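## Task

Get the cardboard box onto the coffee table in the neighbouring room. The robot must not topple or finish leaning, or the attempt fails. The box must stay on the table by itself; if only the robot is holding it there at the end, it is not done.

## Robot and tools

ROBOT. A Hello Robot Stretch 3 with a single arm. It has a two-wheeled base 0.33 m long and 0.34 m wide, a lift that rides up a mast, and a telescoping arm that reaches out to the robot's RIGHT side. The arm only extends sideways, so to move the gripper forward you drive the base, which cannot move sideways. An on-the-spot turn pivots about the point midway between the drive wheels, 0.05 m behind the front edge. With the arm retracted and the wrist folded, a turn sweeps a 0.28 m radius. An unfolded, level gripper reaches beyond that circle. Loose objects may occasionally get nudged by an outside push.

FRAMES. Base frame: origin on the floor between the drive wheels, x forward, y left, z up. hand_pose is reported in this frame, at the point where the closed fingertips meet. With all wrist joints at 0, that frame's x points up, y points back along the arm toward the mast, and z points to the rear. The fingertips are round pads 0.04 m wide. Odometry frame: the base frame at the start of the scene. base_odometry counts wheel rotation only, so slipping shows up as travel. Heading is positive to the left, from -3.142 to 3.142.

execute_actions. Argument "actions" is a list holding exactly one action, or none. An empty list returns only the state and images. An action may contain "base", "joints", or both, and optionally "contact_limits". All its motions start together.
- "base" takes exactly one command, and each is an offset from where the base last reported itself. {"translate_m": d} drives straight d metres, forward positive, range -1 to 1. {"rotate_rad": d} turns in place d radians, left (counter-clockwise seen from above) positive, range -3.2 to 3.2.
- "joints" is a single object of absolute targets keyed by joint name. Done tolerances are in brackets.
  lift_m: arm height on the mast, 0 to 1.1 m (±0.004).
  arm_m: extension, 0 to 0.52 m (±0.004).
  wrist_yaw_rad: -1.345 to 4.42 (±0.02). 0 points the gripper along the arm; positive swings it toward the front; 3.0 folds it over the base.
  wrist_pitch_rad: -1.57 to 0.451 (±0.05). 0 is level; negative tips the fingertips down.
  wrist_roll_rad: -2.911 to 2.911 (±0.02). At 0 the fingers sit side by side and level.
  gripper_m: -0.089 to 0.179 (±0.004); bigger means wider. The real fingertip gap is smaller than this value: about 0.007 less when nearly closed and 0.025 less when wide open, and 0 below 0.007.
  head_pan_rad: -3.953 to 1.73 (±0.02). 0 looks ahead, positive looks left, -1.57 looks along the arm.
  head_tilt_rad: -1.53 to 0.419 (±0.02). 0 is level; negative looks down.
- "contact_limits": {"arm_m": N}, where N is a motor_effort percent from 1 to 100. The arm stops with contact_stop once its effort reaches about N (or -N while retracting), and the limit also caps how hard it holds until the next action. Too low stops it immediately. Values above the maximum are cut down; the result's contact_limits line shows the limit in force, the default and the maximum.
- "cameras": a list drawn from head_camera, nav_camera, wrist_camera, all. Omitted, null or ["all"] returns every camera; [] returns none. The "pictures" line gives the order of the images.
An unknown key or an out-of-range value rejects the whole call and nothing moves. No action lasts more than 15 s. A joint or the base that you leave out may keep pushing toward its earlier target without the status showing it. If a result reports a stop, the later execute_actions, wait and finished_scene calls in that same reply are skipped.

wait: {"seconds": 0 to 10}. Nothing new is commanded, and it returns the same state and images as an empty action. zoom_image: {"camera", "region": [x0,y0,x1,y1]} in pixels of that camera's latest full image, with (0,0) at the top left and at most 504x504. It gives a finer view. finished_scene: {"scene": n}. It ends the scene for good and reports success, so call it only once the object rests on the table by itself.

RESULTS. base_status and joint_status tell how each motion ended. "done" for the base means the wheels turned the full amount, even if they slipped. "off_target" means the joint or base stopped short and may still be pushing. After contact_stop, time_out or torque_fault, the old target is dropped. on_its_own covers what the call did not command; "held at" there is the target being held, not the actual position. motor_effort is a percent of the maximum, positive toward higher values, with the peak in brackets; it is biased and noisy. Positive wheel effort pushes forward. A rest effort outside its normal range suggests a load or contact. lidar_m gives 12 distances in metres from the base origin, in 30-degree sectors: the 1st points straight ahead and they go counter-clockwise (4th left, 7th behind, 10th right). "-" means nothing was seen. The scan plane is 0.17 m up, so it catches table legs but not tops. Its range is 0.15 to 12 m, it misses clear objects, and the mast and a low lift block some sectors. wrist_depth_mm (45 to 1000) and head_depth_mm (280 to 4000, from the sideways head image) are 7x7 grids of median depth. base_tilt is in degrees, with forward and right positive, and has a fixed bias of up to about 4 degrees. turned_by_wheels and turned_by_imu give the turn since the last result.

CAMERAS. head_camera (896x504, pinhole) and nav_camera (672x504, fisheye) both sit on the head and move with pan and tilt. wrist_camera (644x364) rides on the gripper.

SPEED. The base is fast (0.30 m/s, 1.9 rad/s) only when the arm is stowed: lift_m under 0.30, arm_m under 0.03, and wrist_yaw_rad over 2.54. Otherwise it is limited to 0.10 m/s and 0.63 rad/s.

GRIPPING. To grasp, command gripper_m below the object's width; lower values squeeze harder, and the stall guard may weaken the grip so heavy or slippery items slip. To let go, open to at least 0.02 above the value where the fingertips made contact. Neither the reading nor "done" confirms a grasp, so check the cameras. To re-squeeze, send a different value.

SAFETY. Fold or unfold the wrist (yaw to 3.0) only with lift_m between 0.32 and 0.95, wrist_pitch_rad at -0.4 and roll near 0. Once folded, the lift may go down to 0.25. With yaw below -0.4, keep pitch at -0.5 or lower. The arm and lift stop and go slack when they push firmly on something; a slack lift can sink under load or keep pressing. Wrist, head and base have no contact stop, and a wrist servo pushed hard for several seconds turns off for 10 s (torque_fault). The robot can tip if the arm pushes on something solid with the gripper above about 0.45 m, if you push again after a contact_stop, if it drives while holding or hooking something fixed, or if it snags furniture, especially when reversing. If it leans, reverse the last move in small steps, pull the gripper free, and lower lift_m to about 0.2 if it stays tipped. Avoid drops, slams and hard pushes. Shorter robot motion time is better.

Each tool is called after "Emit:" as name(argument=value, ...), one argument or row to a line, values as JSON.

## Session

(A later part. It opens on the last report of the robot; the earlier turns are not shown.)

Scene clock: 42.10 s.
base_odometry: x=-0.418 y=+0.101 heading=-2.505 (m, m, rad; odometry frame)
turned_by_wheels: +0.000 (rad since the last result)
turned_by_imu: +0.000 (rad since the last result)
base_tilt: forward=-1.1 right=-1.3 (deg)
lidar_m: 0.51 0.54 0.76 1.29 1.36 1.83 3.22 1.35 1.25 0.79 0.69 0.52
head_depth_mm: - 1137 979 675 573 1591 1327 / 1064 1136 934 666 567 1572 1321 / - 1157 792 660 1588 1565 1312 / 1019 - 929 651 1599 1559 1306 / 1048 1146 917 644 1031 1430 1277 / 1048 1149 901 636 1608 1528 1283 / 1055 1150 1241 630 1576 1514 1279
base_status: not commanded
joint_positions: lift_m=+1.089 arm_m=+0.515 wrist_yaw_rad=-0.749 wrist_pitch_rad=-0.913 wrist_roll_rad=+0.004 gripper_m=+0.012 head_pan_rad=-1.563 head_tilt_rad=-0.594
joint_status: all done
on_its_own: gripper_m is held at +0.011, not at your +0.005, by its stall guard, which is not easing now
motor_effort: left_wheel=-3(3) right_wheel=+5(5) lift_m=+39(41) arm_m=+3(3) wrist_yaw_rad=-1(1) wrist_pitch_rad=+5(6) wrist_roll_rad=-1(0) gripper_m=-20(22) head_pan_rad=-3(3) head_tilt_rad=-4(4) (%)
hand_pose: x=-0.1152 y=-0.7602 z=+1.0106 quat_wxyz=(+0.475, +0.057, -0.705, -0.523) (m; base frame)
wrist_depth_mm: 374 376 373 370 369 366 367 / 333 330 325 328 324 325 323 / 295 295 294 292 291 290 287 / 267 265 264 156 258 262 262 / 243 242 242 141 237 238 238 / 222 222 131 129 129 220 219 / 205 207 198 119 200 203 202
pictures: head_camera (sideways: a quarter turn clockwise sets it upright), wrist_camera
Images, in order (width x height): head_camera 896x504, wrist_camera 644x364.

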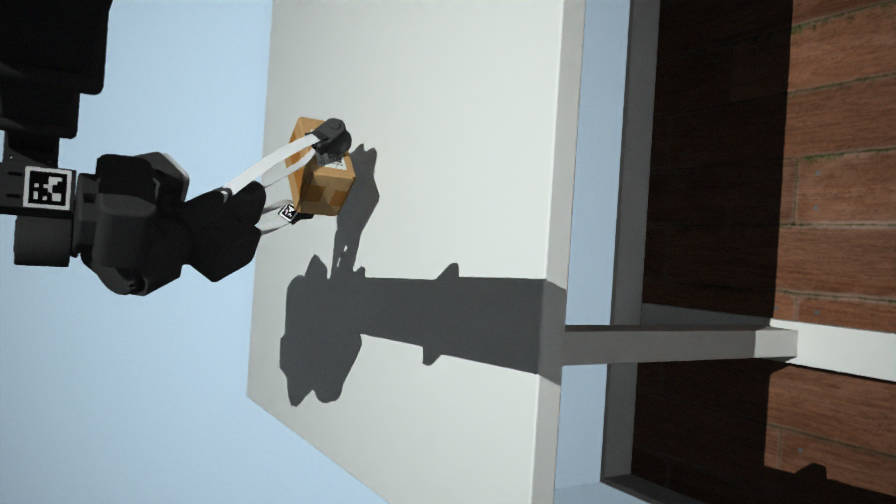

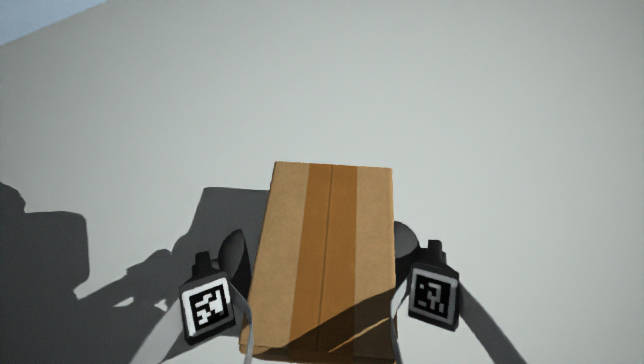

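Emit:
execute_actions(
  actions=[
    {"base":{"translate_m":-0.25},"joints":{"arm_m":0,"wrist_pitch_rad":-0.4,"wrist_yaw_rad":1.3,"head_pan_rad":0,"head_tilt_rad":-0.8,"lift_m":1.1}},
  ],
  cameras=["nav_camera"],
)

Emit:
execute_actions(
  actions=[
    {"joints":{"lift_m":0.92}},
  ],
  cameras=[],
)

Emit:
execute_actions(
  actions=[
    {"joints":{"wrist_yaw_rad":3.0}},
  ],
  cameras=["wrist_camera"],
)

Emit:
execute_actions(
  actions=[
    {"base":{"rotate_rad":2.37},"joints":{"lift_m":0.27}},
  ],
  cameras=["nav_camera"],
)

Emit:
execute_actions(
  actions=[
    {"base":{"translate_m":0.9}},
  ],
  cameras=["nav_camera","head_camera"],
)

Scene clock: 47.97 s.
base_odometry: x=-0.217 y=+0.250 heading=-2.505 (m, m, rad; odometry frame)
turned_by_wheels: +0.000 (rad since the last result)
turned_by_imu: +0.002 (rad since the last result)
base_tilt: forward=-1.0 right=-1.4 (deg)
lidar_m: 0.76 0.80 1.13 1.30 1.36 1.62 2.97 1.14 1.24 1.21 0.85 0.78
head_depth_mm: 647 730 835 982 1182 1363 1212 / 648 731 839 987 1193 1362 1208 / 649 735 844 991 1196 1362 1197 / 652 735 847 995 1208 1354 1190 / 653 737 847 999 1208 1356 1184 / 654 739 850 1002 1211 1346 1179 / 655 742 853 1007 1218 1335 1170
base_status: done
joint_positions: lift_m=+1.098 arm_m=+0.000 wrist_yaw_rad=+1.299 wrist_pitch_rad=-0.431 wrist_roll_rad=+0.004 gripper_m=+0.012 head_pan_rad=-0.007 head_tilt_rad=-0.790
joint_status: all done
joint sent to its limit — the command would take lift_m past its upper limit, so that joint was sent only as far as its limit.
on_its_own: gripper_m is held at +0.011, not at your +0.005, by its stall guard, which is not easing now
motor_effort: left_wheel=-3(7) right_wheel=+4(6) lift_m=+39(40) arm_m=-4(5) wrist_yaw_rad=+0(2) wrist_pitch_rad=+11(13) wrist_roll_rad=+0(1) gripper_m=-20(21) head_pan_rad=+3(46) head_tilt_rad=-7(26) (%)
hand_pose: x=+0.1932 y=-0.2052 z=+1.1081 quat_wxyz=(+0.641, +0.539, -0.459, +0.296) (m; base frame)
wrist_depth_mm: 520 560 598 638 684 734 833 / 561 599 653 705 735 820 887 / 604 648 681 762 827 928 898 / 648 702 760 156 546 530 520 / 701 769 823 142 491 422 414 / 765 826 130 130 130 378 343 / 871 925 - 119 - - 306
pictures: nav_camera (sideways: a quarter turn counterclockwise sets it upright)
Images, in order (width x height): nav_camera 672x504.

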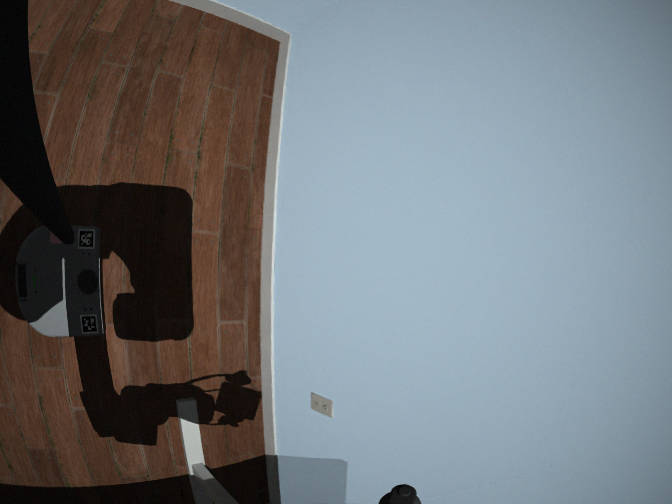

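Scene clock: 50.43 s.
base_odometry: x=-0.217 y=+0.250 heading=-2.505 (m, m, rad; odometry frame)
turned_by_wheels: +0.000 (rad since the last result)
turned_by_imu: +0.000 (rad since the last result)
base_tilt: forward=-1.0 right=-1.3 (deg)
lidar_m: 0.76 0.80 1.13 1.30 1.37 1.62 2.97 1.14 1.24 1.21 0.85 0.78
head_depth_mm: 645 730 837 983 1175 1372 1208 / 648 732 841 984 1190 1351 1201 / 649 734 843 993 1196 1365 1194 / 651 735 845 992 1204 1349 1191 / 653 738 849 998 1208 1349 1181 / 654 741 851 1000 1217 1341 1178 / 657 742 854 1009 1224 1337 1168
base_status: not commanded
joint_positions: lift_m=+0.920 arm_m=+0.000 wrist_yaw_rad=+1.299 wrist_pitch_rad=-0.430 wrist_roll_rad=+0.004 gripper_m=+0.012 head_pan_rad=-0.007 head_tilt_rad=-0.790
joint_status: all done
on_its_own: gripper_m is held at +0.011, not at your +0.005, by its stall guard, which is not easing now
motor_effort: left_wheel=-3(3) right_wheel=+5(5) lift_m=+18(33) arm_m=-4(4) wrist_yaw_rad=+0(0) wrist_pitch_rad=+11(11) wrist_roll_rad=+0(0) gripper_m=-20(20) head_pan_rad=+3(3) head_tilt_rad=-7(6) (%)
hand_pose: x=+0.1933 y=-0.2052 z=+0.9304 quat_wxyz=(+0.641, +0.539, -0.460, +0.297) (m; base frame)
wrist_depth_mm: 532 563 603 642 690 749 831 / 563 598 646 687 732 409 398 / 605 638 700 750 845 863 272 / 647 695 744 156 921 - - / 697 762 807 141 - - 607 / 772 822 131 129 130 - 670 / 846 907 - 120 - - 956
pictures: none
No camera images: the call's "cameras" was empty. Leave "cameras" out to get every camera's image.

Scene clock: 52.27 s.
base_odometry: x=-0.217 y=+0.250 heading=-2.505 (m, m, rad; odometry frame)
turned_by_wheels: +0.000 (rad since the last result)
turned_by_imu: +0.000 (rad since the last result)
base_tilt: forward=-1.1 right=-1.4 (deg)
lidar_m: 0.76 0.80 1.13 1.30 1.37 1.62 2.97 1.15 1.24 1.21 0.85 0.78
head_depth_mm: 646 729 836 981 1177 1361 1210 / 649 732 841 985 1192 1355 1202 / 649 734 845 992 1199 1360 1194 / 653 736 846 996 1201 1350 1193 / 653 738 847 998 1207 1351 1180 / 653 739 854 1000 1218 1344 1178 / 657 743 854 1008 1223 1331 1164
base_status: not commanded
joint_positions: lift_m=+0.920 arm_m=+0.000 wrist_yaw_rad=+2.997 wrist_pitch_rad=-0.430 wrist_roll_rad=+0.004 gripper_m=+0.012 head_pan_rad=-0.007 head_tilt_rad=-0.790
joint_status: all done
on_its_own: gripper_m is held at +0.011, not at your +0.005, by its stall guard, which is not easing now
motor_effort: left_wheel=-3(3) right_wheel=+5(4) lift_m=+18(18) arm_m=-4(4) wrist_yaw_rad=+1(1) wrist_pitch_rad=+11(11) wrist_roll_rad=+0(0) gripper_m=-20(20) head_pan_rad=+3(3) head_tilt_rad=-6(7) (%)
hand_pose: x=+0.0108 y=+0.0752 z=+0.9304 quat_wxyz=(+0.201, +0.701, +0.101, +0.677) (m; base frame)
wrist_depth_mm: - - - - - - 756 / - - - - - - 788 / - - - - - - 779 / - - - 156 - - 816 / - - - 142 - - 807 / - - 130 129 130 - 830 / - - 122 119 - - 841
pictures: wrist_camera
Images, in order (width x height): wrist_camera 644x364.

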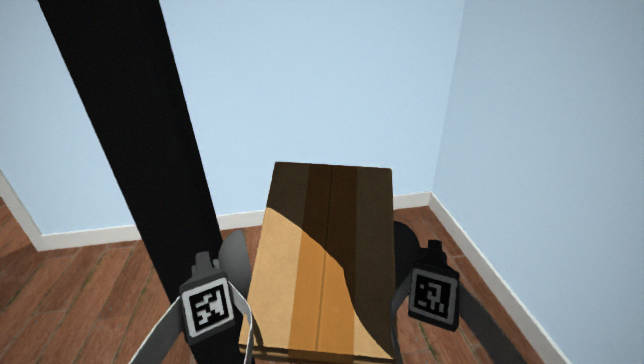

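Scene clock: 59.00 s.
base_odometry: x=-0.217 y=+0.250 heading=-0.135 (m, m, rad; odometry frame)
turned_by_wheels: +2.370 (rad since the last result)
turned_by_imu: +2.362 (rad since the last result)
base_tilt: forward=-1.0 right=-1.4 (deg)
lidar_m: 1.56 2.97 2.19 1.15 1.21 0.85 0.85 0.76 0.76 0.92 1.30 1.30
head_depth_mm: 1294 1409 1548 1710 1636 1392 1213 / 1406 1545 1711 1855 1615 1384 1204 / 1545 1699 1910 1922 1609 1370 1196 / 3789 3060 2299 1912 1599 1357 1188 / 3489 3016 2295 1888 1579 1354 1183 / 1594 2154 2248 1875 1569 1343 1179 / 2444 2785 2305 1851 1542 1334 1166
base_status: done
joint_positions: lift_m=+0.270 arm_m=+0.000 wrist_yaw_rad=+2.998 wrist_pitch_rad=-0.430 wrist_roll_rad=+0.004 gripper_m=+0.012 head_pan_rad=-0.007 head_tilt_rad=-0.790
joint_status: all done
on_its_own: gripper_m is held at +0.011, not at your +0.005, by its stall guard, which is not easing now
motor_effort: left_wheel=-4(8) right_wheel=+6(11) lift_m=+18(17) arm_m=-4(4) wrist_yaw_rad=+1(1) wrist_pitch_rad=+11(11) wrist_roll_rad=+0(0) gripper_m=-20(20) head_pan_rad=+3(3) head_tilt_rad=-7(8) (%)
hand_pose: x=+0.0107 y=+0.0751 z=+0.2804 quat_wxyz=(+0.201, +0.701, +0.101, +0.677) (m; base frame)
wrist_depth_mm: 890 - - - - - - / 925 - - - - - - / 989 - - - - - - / 820 797 796 156 734 759 739 / 665 630 629 142 587 595 592 / 539 526 130 129 130 501 492 / 451 - 121 119 409 429 413
pictures: nav_camera (sideways: a quarter turn counterclockwise sets it upright)
Images, in order (width x height): nav_camera 672x504.

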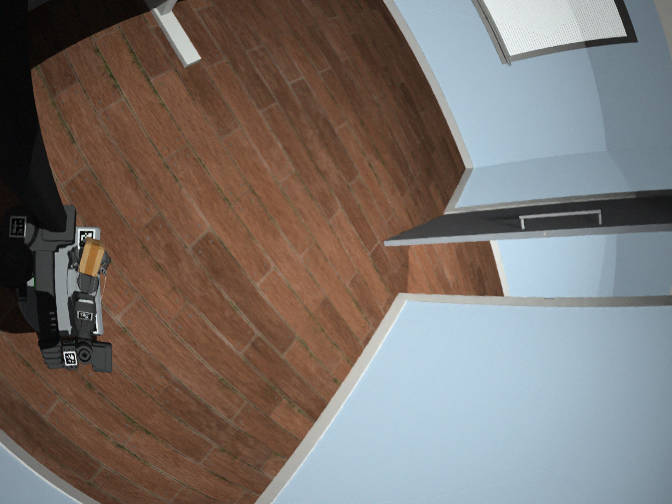

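Scene clock: 63.70 s.
base_odometry: x=+0.675 y=+0.128 heading=-0.135 (m, m, rad; odometry frame)
turned_by_wheels: +0.000 (rad since the last result)
turned_by_imu: +0.002 (rad since the last result)
base_tilt: forward=-1.1 right=-1.4 (deg)
lidar_m: 0.74 1.65 2.31 2.01 1.80 1.81 1.61 1.44 1.28 0.79 0.71 0.71
head_depth_mm: 685 748 820 907 1015 1148 1194 / 737 813 903 1013 1150 1300 1207 / 3122 3083 1018 1135 1314 1366 1198 / 2912 3074 2384 1919 1587 1364 1187 / 2694 2884 2367 1883 1573 1353 1187 / 2448 2711 2255 1826 1501 1338 1176 / 636 733 1781 1814 1554 1334 1173
base_status: done
joint_positions: lift_m=+0.270 arm_m=+0.000 wrist_yaw_rad=+2.998 wrist_pitch_rad=-0.430 wrist_roll_rad=+0.004 gripper_m=+0.012 head_pan_rad=-0.007 head_tilt_rad=-0.791
joint_status: not commanded
on_its_own: gripper_m is held at +0.011, not at your +0.005, by its stall guard, which is not easing now
motor_effort: left_wheel=-3(7) right_wheel=+6(15) lift_m=+17(18) arm_m=-4(3) wrist_yaw_rad=+0(1) wrist_pitch_rad=+10(11) wrist_roll_rad=-1(0) gripper_m=-20(20) head_pan_rad=+3(3) head_tilt_rad=-6(6) (%)
hand_pose: x=+0.0106 y=+0.0752 z=+0.2804 quat_wxyz=(+0.201, +0.701, +0.101, +0.677) (m; base frame)
wrist_depth_mm: - - - - - - - / - - - - - - - / - - - - - - - / 833 791 785 156 729 752 733 / 649 635 616 141 588 615 594 / 528 524 130 129 130 494 491 / 448 - 121 119 407 431 418
pictures: head_camera (sideways: a quarter turn clockwise sets it upright), nav_camera (sideways: a quarter turn counterclockwise sets it upright)
Images, in order (width x height): head_camera 896x504, nav_camera 672x504.

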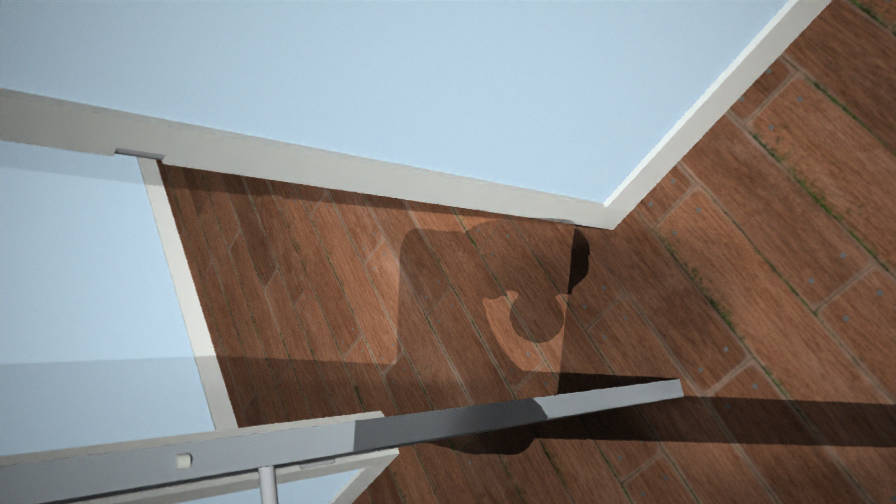

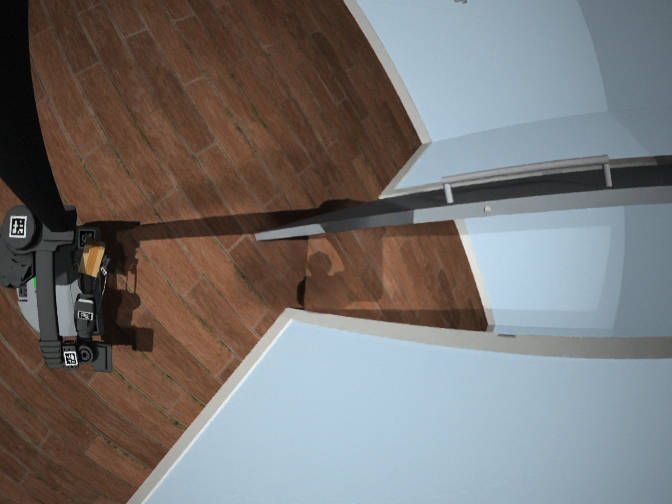

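Emit:
execute_actions(
  actions=[
    {"base":{"translate_m":0.42}},
  ],
  cameras=[],
)

Emit:
execute_actions(
  actions=[
    {"base":{"rotate_rad":1.85},"joints":{"head_pan_rad":-1.57,"head_tilt_rad":-1.0,"lift_m":0.6}},
  ],
  cameras=["nav_camera"],
)

Scene clock: 67.10 s.
base_odometry: x=+1.091 y=+0.072 heading=-0.136 (m, m, rad; odometry frame)
turned_by_wheels: +0.000 (rad since the last result)
turned_by_imu: +0.001 (rad since the last result)
base_tilt: forward=-1.1 right=-1.3 (deg)
lidar_m: 2.23 0.34 1.99 2.32 1.65 1.65 1.96 1.76 0.78 0.48 0.43 0.43
head_depth_mm: 2700 431 469 527 596 675 780 / 2898 3167 2450 591 661 770 921 / 2747 3012 2432 1909 1605 932 1094 / 2492 2788 2384 1902 1586 1361 1188 / 2287 2586 2360 1905 1574 1347 1182 / 2101 2373 2328 1875 1566 1342 1175 / 1958 2152 1468 1560 1173 803 808
base_status: done
joint_positions: lift_m=+0.270 arm_m=+0.000 wrist_yaw_rad=+2.999 wrist_pitch_rad=-0.430 wrist_roll_rad=+0.004 gripper_m=+0.012 head_pan_rad=-0.007 head_tilt_rad=-0.791
joint_status: not commanded
on_its_own: gripper_m is held at +0.011, not at your +0.005, by its stall guard, which is not easing now
motor_effort: left_wheel=-3(7) right_wheel=+6(15) lift_m=+17(17) arm_m=-4(4) wrist_yaw_rad=+1(1) wrist_pitch_rad=+11(11) wrist_roll_rad=+0(0) gripper_m=-20(21) head_pan_rad=+3(3) head_tilt_rad=-6(5) (%)
hand_pose: x=+0.0105 y=+0.0752 z=+0.2804 quat_wxyz=(+0.201, +0.701, +0.101, +0.677) (m; base frame)
wrist_depth_mm: - - - - - - - / - - - - - - - / - - - - - - 298 / 833 791 786 156 725 776 316 / 655 644 629 141 583 601 349 / 521 527 130 130 130 489 458 / 449 - 121 119 413 413 421
pictures: none
No camera images: the call's "cameras" was empty. Leave "cameras" out to get every camera's image.

Scene clock: 70.93 s.
base_odometry: x=+1.091 y=+0.072 heading=+1.714 (m, m, rad; odometry frame)
turned_by_wheels: +1.850 (rad since the last result)
turned_by_imu: +1.843 (rad since the last result)
base_tilt: forward=-1.0 right=-1.4 (deg)
lidar_m: 2.11 1.65 2.13 1.79 1.27 0.56 0.44 0.43 0.46 0.34 0.34 2.12
head_depth_mm: 2520 2253 1892 1632 813 924 1043 / 2384 2216 1879 1611 1426 1096 - / 2261 2198 1855 1602 1414 1305 - / 2069 2113 1791 1585 1403 1296 - / 812 891 986 1099 1242 - 1141 / 337 360 420 534 1327 1237 1119 / 294 355 1674 1554 1379 1235 1114
base_status: done
joint_positions: lift_m=+0.599 arm_m=+0.000 wrist_yaw_rad=+2.999 wrist_pitch_rad=-0.430 wrist_roll_rad=+0.004 gripper_m=+0.012 head_pan_rad=-1.563 head_tilt_rad=-0.988
joint_status: all done
on_its_own: gripper_m is held at +0.011, not at your +0.005, by its stall guard, which is not easing now
motor_effort: left_wheel=-3(9) right_wheel=+7(14) lift_m=+40(40) arm_m=-3(3) wrist_yaw_rad=+1(1) wrist_pitch_rad=+11(11) wrist_roll_rad=+0(0) gripper_m=-20(20) head_pan_rad=-4(43) head_tilt_rad=-8(29) (%)
hand_pose: x=+0.0105 y=+0.0752 z=+0.6094 quat_wxyz=(+0.200, +0.701, +0.101, +0.677) (m; base frame)
wrist_depth_mm: - - - - - - - / - - - - - - - / - - - - - - - / - - - 156 - - - / - - - 142 - - - / 950 953 129 129 130 899 881 / 814 811 122 119 756 783 779
pictures: nav_camera (sideways: a quarter turn counterclockwise sets it upright)
Images, in order (width x height): nav_camera 672x504.

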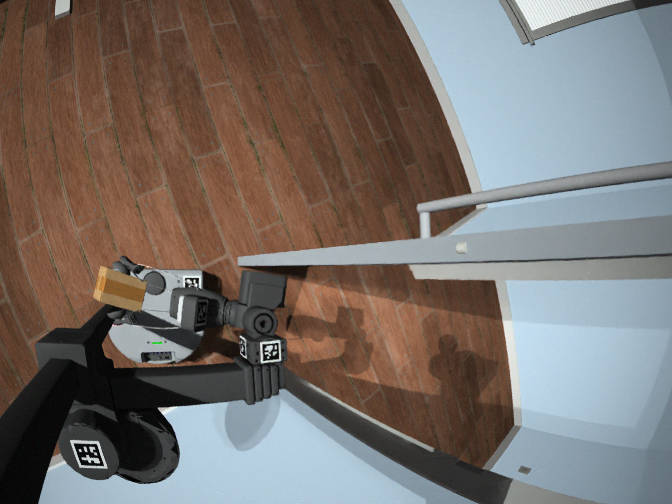

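Emit:
execute_actions(
  actions=[
    {"base":{"rotate_rad":-0.06}},
  ],
  cameras=[],
)

Emit:
execute_actions(
  actions=[
    {"joints":{"arm_m":0.25},"contact_limits":{"arm_m":15}},
  ],
  cameras=["nav_camera"],
)

Emit:
execute_actions(
  actions=[
    {"base":{"rotate_rad":0.3}},
  ],
  cameras=["nav_camera"],
)

Scene clock: 72.10 s.
base_odometry: x=+1.091 y=+0.072 heading=+1.654 (m, m, rad; odometry frame)
turned_by_wheels: -0.060 (rad since the last result)
turned_by_imu: -0.060 (rad since the last result)
base_tilt: forward=-1.1 right=-1.5 (deg)
lidar_m: 2.14 1.65 2.13 1.81 1.53 0.59 0.44 0.43 0.45 0.34 0.34 2.08
head_depth_mm: 2589 2261 1879 1586 783 910 1056 / 2498 2215 1872 1617 1393 1072 - / 2355 2192 1844 1606 1410 1304 - / 2237 2167 1824 1583 1400 1290 - / 1223 1432 1657 1526 1373 - 1140 / 541 531 520 549 750 1215 1123 / 303 340 412 1518 1380 1234 1117
base_status: done
joint_positions: lift_m=+0.599 arm_m=+0.000 wrist_yaw_rad=+2.999 wrist_pitch_rad=-0.430 wrist_roll_rad=+0.004 gripper_m=+0.012 head_pan_rad=-1.563 head_tilt_rad=-0.988
joint_status: not commanded
on_its_own: gripper_m is held at +0.011, not at your +0.005, by its stall guard, which is not easing now
motor_effort: left_wheel=+2(3) right_wheel=-4(3) lift_m=+39(39) arm_m=-4(4) wrist_yaw_rad=+1(0) wrist_pitch_rad=+11(11) wrist_roll_rad=+0(0) gripper_m=-20(20) head_pan_rad=-3(3) head_tilt_rad=-7(8) (%)
hand_pose: x=+0.0105 y=+0.0752 z=+0.6094 quat_wxyz=(+0.200, +0.701, +0.101, +0.677) (m; base frame)
wrist_depth_mm: - - - - - - - / - - - - - - - / - - - - - - - / - - - 156 - - - / - - - 142 - - - / 969 937 129 129 130 914 884 / 817 793 121 119 748 776 771
pictures: none
No camera images: the call's "cameras" was empty. Leave "cameras" out to get every camera's image.

Scene clock: 75.17 s.
base_odometry: x=+1.091 y=+0.072 heading=+1.654 (m, m, rad; odometry frame)
turned_by_wheels: +0.000 (rad since the last result)
turned_by_imu: +0.001 (rad since the last result)
base_tilt: forward=-1.1 right=-1.3 (deg)
lidar_m: 2.14 1.65 2.13 1.81 1.52 0.59 0.44 0.43 0.45 0.34 0.34 2.09
head_depth_mm: 2619 2252 1884 1597 781 910 1050 / 2487 2213 1868 1616 1397 1060 - / 2361 2185 1842 - 1405 1260 - / 2226 2168 1833 1656 1380 1258 1165 / 1217 1433 1659 1494 1347 637 1082 / 542 532 521 548 749 1217 1120 / 303 339 411 1525 1373 1230 1113
base_status: not commanded
joint_positions: lift_m=+0.599 arm_m=+0.250 wrist_yaw_rad=+2.999 wrist_pitch_rad=-0.430 wrist_roll_rad=+0.004 gripper_m=+0.012 head_pan_rad=-1.563 head_tilt_rad=-0.988
joint_status: all done
on_its_own: gripper_m is held at +0.011, not at your +0.005, by its stall guard, which is not easing now
motor_effort: left_wheel=+2(2) right_wheel=-4(3) lift_m=+39(39) arm_m=+4(3) wrist_yaw_rad=+1(1) wrist_pitch_rad=+11(11) wrist_roll_rad=+0(0) gripper_m=-21(20) head_pan_rad=-3(3) head_tilt_rad=-8(7) (%)
contact_limits: arm_m 15 (drawing in: default 18, maximum 30; extending or still: default 25, maximum 40)
hand_pose: x=+0.0105 y=-0.1740 z=+0.6094 quat_wxyz=(+0.200, +0.701, +0.101, +0.677) (m; base frame)
wrist_depth_mm: - - - - - - - / - - - - - - - / - - - - - - - / - - - 157 - - - / - - - 141 - - - / 974 961 131 130 130 917 903 / 794 804 121 119 753 782 769
pictures: nav_camera (sideways: a quarter turn counterclockwise sets it upright)
Images, in order (width x height): nav_camera 672x504.

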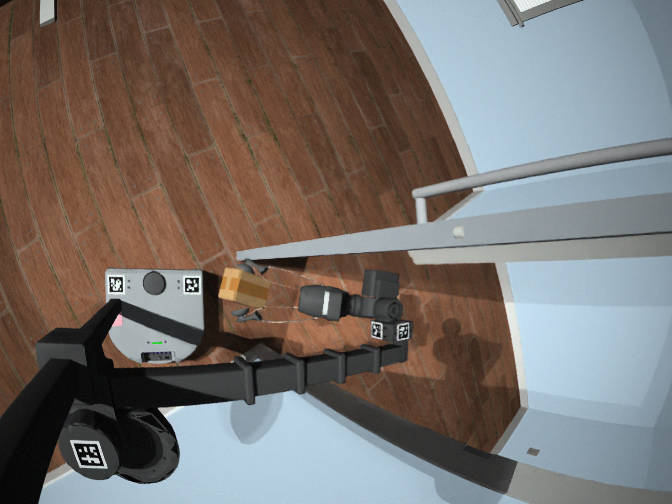

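Scene clock: 77.27 s.
base_odometry: x=+1.091 y=+0.072 heading=+1.954 (m, m, rad; odometry frame)
turned_by_wheels: +0.300 (rad since the last result)
turned_by_imu: +0.296 (rad since the last result)
base_tilt: forward=-1.1 right=-1.4 (deg)
lidar_m: 1.69 1.66 1.96 1.75 0.78 0.48 0.43 0.43 2.22 0.72 0.60 2.33
head_depth_mm: 2092 2244 1885 1629 1429 1050 1061 / 1193 2066 1856 1617 1424 1269 - / 1040 1269 1631 - 1407 1263 - / 901 1079 1334 1514 1379 1259 1164 / 797 929 1114 1326 1393 635 1078 / 714 819 958 1159 1349 1239 1120 / 645 733 840 989 1206 1230 1111
base_status: done
joint_positions: lift_m=+0.599 arm_m=+0.250 wrist_yaw_rad=+2.999 wrist_pitch_rad=-0.429 wrist_roll_rad=+0.004 gripper_m=+0.012 head_pan_rad=-1.564 head_tilt_rad=-0.988
joint_status: not commanded
on_its_own: gripper_m is held at +0.011, not at your +0.005, by its stall guard, which is not easing now
motor_effort: left_wheel=-3(17) right_wheel=+5(58) lift_m=+39(39) arm_m=+3(3) wrist_yaw_rad=+1(1) wrist_pitch_rad=+10(11) wrist_roll_rad=-1(0) gripper_m=-20(20) head_pan_rad=-3(3) head_tilt_rad=-7(7) (%)
hand_pose: x=+0.0105 y=-0.1740 z=+0.6096 quat_wxyz=(+0.200, +0.701, +0.101, +0.677) (m; base frame)
wrist_depth_mm: - - - - - - - / 912 - - - - - - / 852 - - - - - - / 789 - - 156 - - - / 720 - - 141 - - - / 673 962 131 129 130 915 893 / 630 817 121 119 761 763 768
pictures: nav_camera (sideways: a quarter turn counterclockwise sets it upright)
Images, in order (width x height): nav_camera 672x504.

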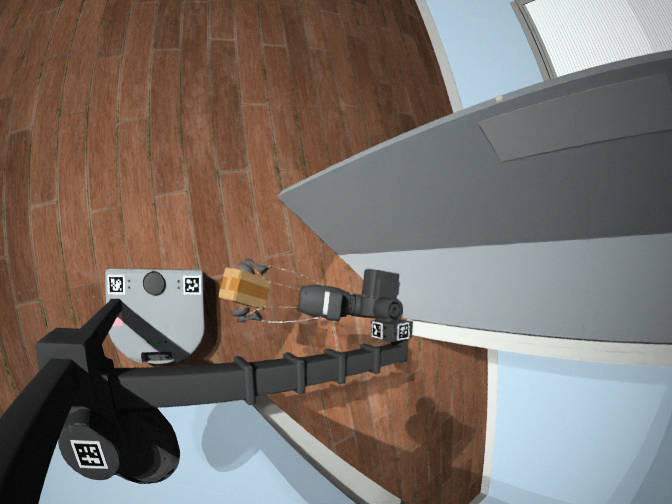

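Emit:
execute_actions(
  actions=[
    {"base":{"rotate_rad":0.5},"joints":{"arm_m":0.4}},
  ],
  cameras=["nav_camera"],
)

Emit:
execute_actions(
  actions=[
    {"base":{"rotate_rad":0.25},"joints":{"arm_m":0.52}},
  ],
  cameras=["nav_camera"],
)

Emit:
execute_actions(
  actions=[
    {"joints":{"arm_m":0,"lift_m":0.27,"head_pan_rad":-0.8,"head_tilt_rad":-1.0}},
  ],
  cameras=["nav_camera"],
)

Scene clock: 79.97 s.
base_odometry: x=+1.091 y=+0.072 heading=+2.454 (m, m, rad; odometry frame)
turned_by_wheels: +0.500 (rad since the last result)
turned_by_imu: +0.498 (rad since the last result)
base_tilt: forward=-1.1 right=-1.4 (deg)
lidar_m: 1.65 1.98 1.75 0.81 0.49 0.43 0.43 2.26 1.02 0.99 2.36 2.08
head_depth_mm: 919 1075 1294 1563 1432 1278 1154 / 927 1086 1305 1553 1443 1266 - / 931 1094 1296 1549 1410 1257 - / 941 1106 1255 1531 1379 1252 1164 / 945 1116 1311 1543 706 1246 1147 / 2091 2081 1794 1570 1380 1238 1119 / 2232 2095 1777 1557 1371 1230 1112
base_status: done
joint_positions: lift_m=+0.599 arm_m=+0.400 wrist_yaw_rad=+2.999 wrist_pitch_rad=-0.429 wrist_roll_rad=+0.004 gripper_m=+0.012 head_pan_rad=-1.564 head_tilt_rad=-0.988
joint_status: all done
on_its_own: gripper_m is held at +0.011, not at your +0.005, by its stall guard, which is not easing now
motor_effort: left_wheel=-3(8) right_wheel=+6(12) lift_m=+38(38) arm_m=+4(6) wrist_yaw_rad=+1(1) wrist_pitch_rad=+11(10) wrist_roll_rad=+0(0) gripper_m=-20(20) head_pan_rad=-3(3) head_tilt_rad=-7(7) (%)
hand_pose: x=+0.0105 y=-0.3239 z=+0.6096 quat_wxyz=(+0.200, +0.701, +0.101, +0.677) (m; base frame)
wrist_depth_mm: 575 794 - - - - - / 581 812 - - - - - / 590 817 - - - - - / 587 824 - 156 - - - / 587 828 - 142 - - - / 602 798 131 129 130 899 867 / 595 775 121 119 738 777 769
pictures: nav_camera (sideways: a quarter turn counterclockwise sets it upright)
Images, in order (width x height): nav_camera 672x504.

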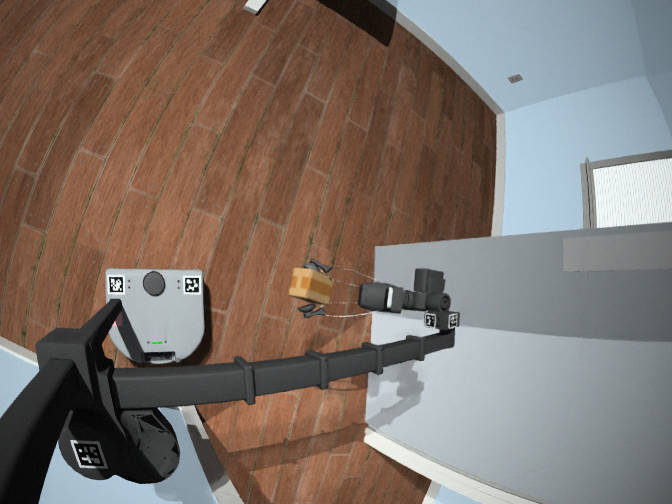

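Scene clock: 82.10 s.
base_odometry: x=+1.091 y=+0.072 heading=+2.704 (m, m, rad; odometry frame)
turned_by_wheels: +0.250 (rad since the last result)
turned_by_imu: +0.249 (rad since the last result)
base_tilt: forward=-1.0 right=-1.3 (deg)
lidar_m: 2.13 1.81 1.52 0.59 0.44 0.43 0.45 1.15 1.08 1.11 2.14 1.65
head_depth_mm: 988 1131 1309 1536 1426 1280 1152 / 1031 1185 1397 1574 1438 1269 - / 2008 1257 1541 1603 1410 1258 - / 2254 2234 1818 1584 1404 1253 1164 / 2399 2157 1812 1577 1367 1246 1142 / 2437 2119 1802 1562 1386 1236 1118 / 2498 2100 1791 1558 1368 1227 1112
base_status: done
joint_positions: lift_m=+0.599 arm_m=+0.519 wrist_yaw_rad=+2.999 wrist_pitch_rad=-0.429 wrist_roll_rad=+0.004 gripper_m=+0.012 head_pan_rad=-1.564 head_tilt_rad=-0.988
joint_status: all done
on_its_own: gripper_m is held at +0.011, not at your +0.005, by its stall guard, which is not easing now
motor_effort: left_wheel=-3(8) right_wheel=+6(14) lift_m=+38(38) arm_m=+4(7) wrist_yaw_rad=+1(1) wrist_pitch_rad=+10(10) wrist_roll_rad=-1(0) gripper_m=-20(20) head_pan_rad=-3(3) head_tilt_rad=-7(8) (%)
hand_pose: x=+0.0105 y=-0.4435 z=+0.6096 quat_wxyz=(+0.200, +0.701, +0.101, +0.677) (m; base frame)
wrist_depth_mm: 608 764 - - - - - / 621 780 - - - - - / 636 823 - - - - - / 649 842 - 156 - - - / 658 893 - 141 - - - / 711 885 130 129 130 914 896 / 775 795 121 119 746 781 755
pictures: nav_camera (sideways: a quarter turn counterclockwise sets it upright)
Images, in order (width x height): nav_camera 672x504.

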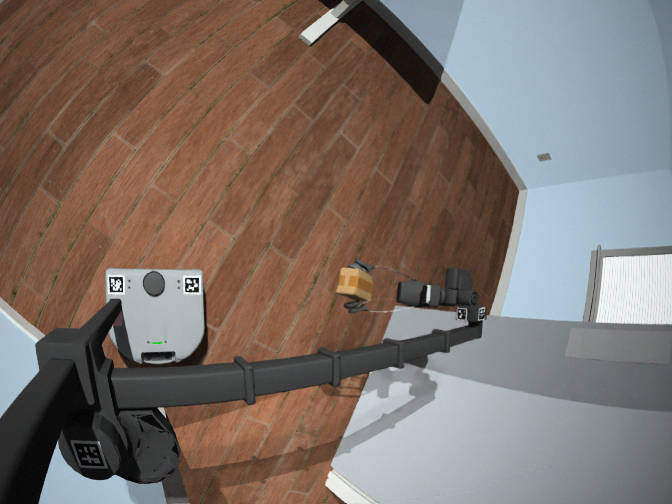

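Scene clock: 87.10 s.
base_odometry: x=+1.091 y=+0.072 heading=+2.704 (m, m, rad; odometry frame)
turned_by_wheels: +0.000 (rad since the last result)
turned_by_imu: +0.001 (rad since the last result)
base_tilt: forward=-1.0 right=-1.4 (deg)
lidar_m: 2.13 1.81 1.52 0.59 0.44 0.43 0.45 1.15 1.09 1.11 2.14 1.65
head_depth_mm: 2312 2241 1894 1624 1428 1275 1150 / 2223 2218 1872 1617 1428 1268 1152 / 2167 2191 1841 1605 1413 1263 1175 / 2112 2167 1842 1593 1402 1256 1154 / 2043 2160 1828 1582 1391 1246 1126 / 1998 2131 1805 1561 1381 1236 1120 / 1940 2042 1778 1552 1373 1230 1113
base_status: not commanded
joint_positions: lift_m=+0.270 arm_m=+0.000 wrist_yaw_rad=+2.999 wrist_pitch_rad=-0.429 wrist_roll_rad=+0.004 gripper_m=+0.012 head_pan_rad=-0.807 head_tilt_rad=-0.988
joint_status: all done
on_its_own: gripper_m is held at +0.011, not at your +0.005, by its stall guard, which is not easing now
motor_effort: left_wheel=-3(3) right_wheel=+5(6) lift_m=+18(32) arm_m=-4(5) wrist_yaw_rad=+0(1) wrist_pitch_rad=+11(10) wrist_roll_rad=-1(0) gripper_m=-21(20) head_pan_rad=+3(40) head_tilt_rad=-7(7) (%)
hand_pose: x=+0.0105 y=+0.0753 z=+0.2806 quat_wxyz=(+0.200, +0.701, +0.101, +0.677) (m; base frame)
wrist_depth_mm: 362 - 677 - - - - / 381 - 719 - - - - / 397 - 759 - - - 974 / 402 478 729 155 729 749 737 / 419 497 622 142 578 599 600 / 419 500 129 130 130 503 491 / 416 - 121 119 410 432 425
pictures: nav_camera (sideways: a quarter turn counterclockwise sets it upright)
Images, in order (width x height): nav_camera 672x504.

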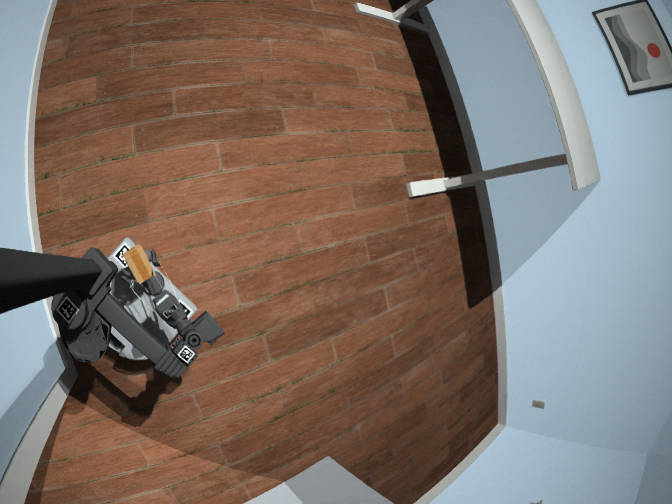

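Emit:
execute_actions(
  actions=[
    {"base":{"rotate_rad":-2.08}},
  ],
  cameras=[],
)

Emit:
execute_actions(
  actions=[
    {"base":{"translate_m":0.58}},
  ],
  cameras=["nav_camera"],
)

Emit:
execute_actions(
  actions=[
    {"base":{"rotate_rad":-1.57},"joints":{"head_pan_rad":0,"head_tilt_rad":-0.9}},
  ],
  cameras=["nav_camera"],
)

Scene clock: 90.23 s.
base_odometry: x=+1.091 y=+0.072 heading=+0.624 (m, m, rad; odometry frame)
turned_by_wheels: -2.080 (rad since the last result)
turned_by_imu: -2.071 (rad since the last result)
base_tilt: forward=-1.1 right=-1.4 (deg)
lidar_m: 1.09 1.11 2.14 1.65 2.13 1.80 1.47 0.59 0.44 0.43 0.45 1.14
head_depth_mm: 407 461 530 612 721 879 1093 / 2717 2101 582 686 834 1053 1145 / 2715 2182 1851 1541 990 1216 1171 / 2595 2173 1835 1585 1398 1255 1158 / 2455 2161 1821 1572 1390 1245 1127 / 2305 2121 1802 1564 1385 1244 1120 / 2142 2103 1667 1550 1372 1229 1116
base_status: done
joint_positions: lift_m=+0.270 arm_m=+0.000 wrist_yaw_rad=+2.999 wrist_pitch_rad=-0.429 wrist_roll_rad=+0.004 gripper_m=+0.012 head_pan_rad=-0.807 head_tilt_rad=-0.988
joint_status: not commanded
on_its_own: gripper_m is held at +0.011, not at your +0.005, by its stall guard, which is not easing now
motor_effort: left_wheel=+4(11) right_wheel=-6(11) lift_m=+18(18) arm_m=-4(4) wrist_yaw_rad=+1(0) wrist_pitch_rad=+10(10) wrist_roll_rad=+0(0) gripper_m=-20(21) head_pan_rad=+3(3) head_tilt_rad=-7(8) (%)
hand_pose: x=+0.0105 y=+0.0753 z=+0.2806 quat_wxyz=(+0.200, +0.701, +0.101, +0.677) (m; base frame)
wrist_depth_mm: - - - - - - - / - - - - - - - / - - - - - - - / 843 803 811 156 736 753 738 / 652 637 628 141 581 604 596 / 534 527 130 129 130 498 495 / 450 - 121 119 408 426 421
pictures: none
No camera images: the call's "cameras" was empty. Leave "cameras" out to get every camera's image.

Scene clock: 93.80 s.
base_odometry: x=+1.562 y=+0.411 heading=+0.624 (m, m, rad; odometry frame)
turned_by_wheels: +0.000 (rad since the last result)
turned_by_imu: +0.002 (rad since the last result)
base_tilt: forward=-1.1 right=-1.4 (deg)
lidar_m: 0.51 0.52 2.09 2.06 2.16 2.40 1.55 0.62 0.55 2.68 0.81 0.54
head_depth_mm: 2633 2247 1892 1634 1430 1278 1153 / 2434 2224 1869 1618 1420 1269 1150 / 2188 2206 1848 1609 1408 1261 1170 / 1940 2110 1809 1593 1395 1247 1158 / 688 806 972 1201 1373 1245 1126 / 601 690 810 977 1241 1240 1123 / 547 619 715 844 1029 1217 1112
base_status: done
joint_positions: lift_m=+0.270 arm_m=+0.000 wrist_yaw_rad=+2.999 wrist_pitch_rad=-0.429 wrist_roll_rad=+0.004 gripper_m=+0.012 head_pan_rad=-0.806 head_tilt_rad=-0.988
joint_status: not commanded
on_its_own: gripper_m is held at +0.011, not at your +0.005, by its stall guard, which is not easing now
motor_effort: left_wheel=+4(12) right_wheel=-6(10) lift_m=+17(17) arm_m=-4(4) wrist_yaw_rad=+0(0) wrist_pitch_rad=+10(10) wrist_roll_rad=+0(1) gripper_m=-20(20) head_pan_rad=+3(3) head_tilt_rad=-7(8) (%)
hand_pose: x=+0.0105 y=+0.0753 z=+0.2806 quat_wxyz=(+0.200, +0.701, +0.101, +0.677) (m; base frame)
wrist_depth_mm: - - - - - - 474 / - - - - - - 486 / - - - - - - 495 / 833 792 792 156 730 732 503 / 655 627 632 141 586 613 517 / 526 522 130 129 130 503 485 / 452 - 121 119 415 424 424
pictures: nav_camera (sideways: a quarter turn counterclockwise sets it upright)
Images, in order (width x height): nav_camera 672x504.

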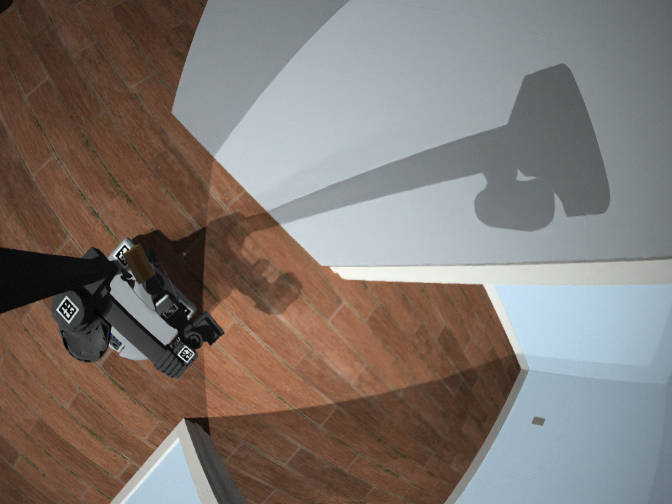

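Scene clock: 95.97 s.
base_odometry: x=+1.562 y=+0.411 heading=-0.946 (m, m, rad; odometry frame)
turned_by_wheels: -1.570 (rad since the last result)
turned_by_imu: -1.563 (rad since the last result)
base_tilt: forward=-1.1 right=-1.4 (deg)
lidar_m: 2.68 0.81 0.53 0.51 0.52 2.09 2.06 1.77 2.40 1.55 0.62 0.55
head_depth_mm: 2501 2632 2097 1749 906 1110 1170 / 2491 2562 2071 1750 1494 1240 1168 / 2503 2548 2064 1722 1490 1303 1162 / 2553 2530 2027 1703 1470 1293 1155 / 2525 2485 2017 1690 1458 1282 1145 / 2546 2455 2002 1684 1453 1276 1136 / 2520 2431 1966 1672 1439 1268 1132
base_status: done
joint_positions: lift_m=+0.270 arm_m=+0.000 wrist_yaw_rad=+2.999 wrist_pitch_rad=-0.429 wrist_roll_rad=+0.004 gripper_m=+0.012 head_pan_rad=-0.007 head_tilt_rad=-0.902
joint_status: all done
on_its_own: gripper_m is held at +0.011, not at your +0.005, by its stall guard, which is not easing now
motor_effort: left_wheel=+4(10) right_wheel=-6(14) lift_m=+18(19) arm_m=-4(4) wrist_yaw_rad=+0(0) wrist_pitch_rad=+10(11) wrist_roll_rad=+0(1) gripper_m=-21(20) head_pan_rad=+3(40) head_tilt_rad=+1(16) (%)
hand_pose: x=+0.0105 y=+0.0753 z=+0.2806 quat_wxyz=(+0.200, +0.701, +0.101, +0.677) (m; base frame)
wrist_depth_mm: 429 - 479 515 551 596 - / 462 - 519 563 593 659 - / 492 - 564 608 655 752 992 / 528 559 617 156 703 741 745 / 600 600 630 142 585 595 589 / 538 523 130 129 130 506 500 / 450 - 121 119 416 423 419
pictures: nav_camera (sideways: a quarter turn counterclockwise sets it upright)
Images, in order (width x height): nav_camera 672x504.

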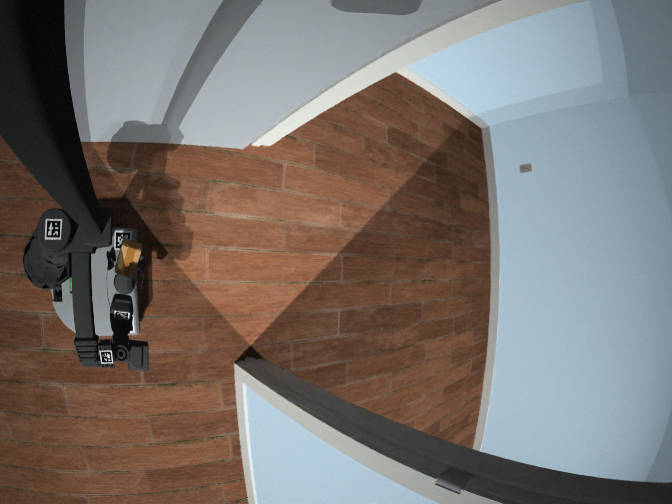

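Jamb is about 0.35 m to the right; clear.

Emit:
execute_actions(
  actions=[
    {"base":{"translate_m":1.0},"joints":{"head_pan_rad":-1.2,"head_tilt_rad":-0.5}},
  ],
  cameras=["nav_camera","head_camera"],
)

Scene clock: 101.30 s.
base_odometry: x=+2.147 y=-0.400 heading=-0.945 (m, m, rad; odometry frame)
turned_by_wheels: +0.000 (rad since the last result)
turned_by_imu: +0.002 (rad since the last result)
base_tilt: forward=-1.1 right=-1.3 (deg)
lidar_m: 1.68 1.77 1.41 1.37 0.71 0.75 2.73 0.56 0.64 1.71 2.05 1.73
head_depth_mm: 2031 2162 2326 2497 2199 1714 1409 / 2093 2257 2412 2557 2173 1712 1402 / 2186 2328 2524 2153 2079 1685 1397 / 2262 2430 2585 2229 2148 1685 1384 / 2330 2554 2699 2293 2108 1665 1370 / 2452 2645 2861 2315 2097 1653 1364 / 2343 2490 2653 2692 2065 1642 1354
base_status: done
joint_positions: lift_m=+0.270 arm_m=+0.000 wrist_yaw_rad=+2.999 wrist_pitch_rad=-0.429 wrist_roll_rad=+0.004 gripper_m=+0.012 head_pan_rad=-1.193 head_tilt_rad=-0.507
joint_status: all done
on_its_own: gripper_m is held at +0.011, not at your +0.005, by its stall guard, which is not easing now
motor_effort: left_wheel=+4(10) right_wheel=-6(10) lift_m=+19(18) arm_m=-4(4) wrist_yaw_rad=+0(0) wrist_pitch_rad=+10(10) wrist_roll_rad=+0(0) gripper_m=-20(20) head_pan_rad=-4(47) head_tilt_rad=+4(36) (%)
hand_pose: x=+0.0105 y=+0.0753 z=+0.2806 quat_wxyz=(+0.200, +0.701, +0.101, +0.677) (m; base frame)
wrist_depth_mm: 581 - - - - - - / 595 - - - - - - / 593 - - - - - 988 / 627 742 800 156 746 760 737 / 643 637 642 141 589 589 594 / 532 522 130 129 130 502 497 / 447 - 121 119 405 424 420
pictures: head_camera (sideways: a quarter turn clockwise sets it upright), nav_camera (sideways: a quarter turn counterclockwise sets it upright)
Images, in order (width x height): head_camera 896x504, nav_camera 672x504.

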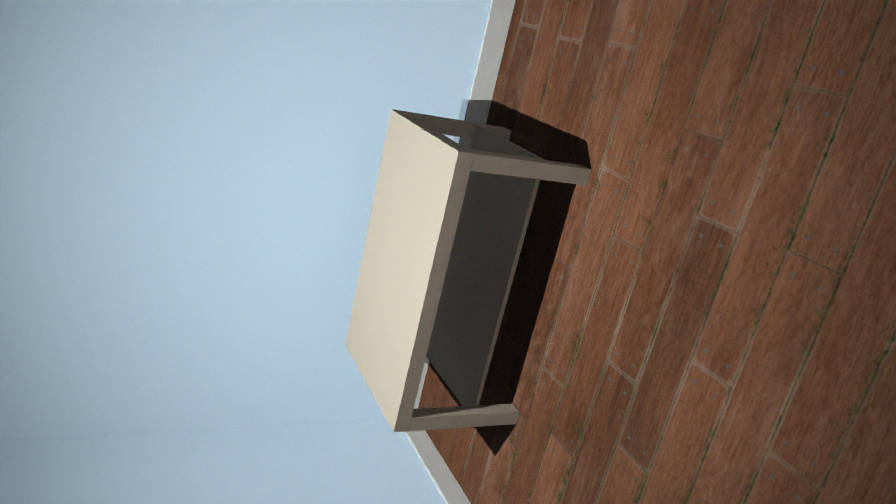

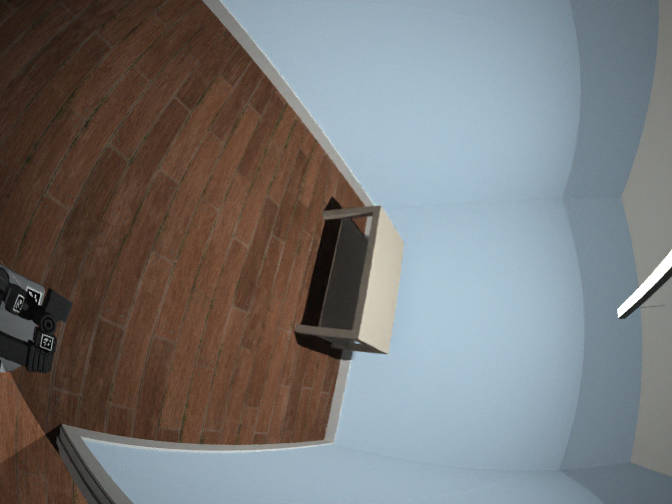

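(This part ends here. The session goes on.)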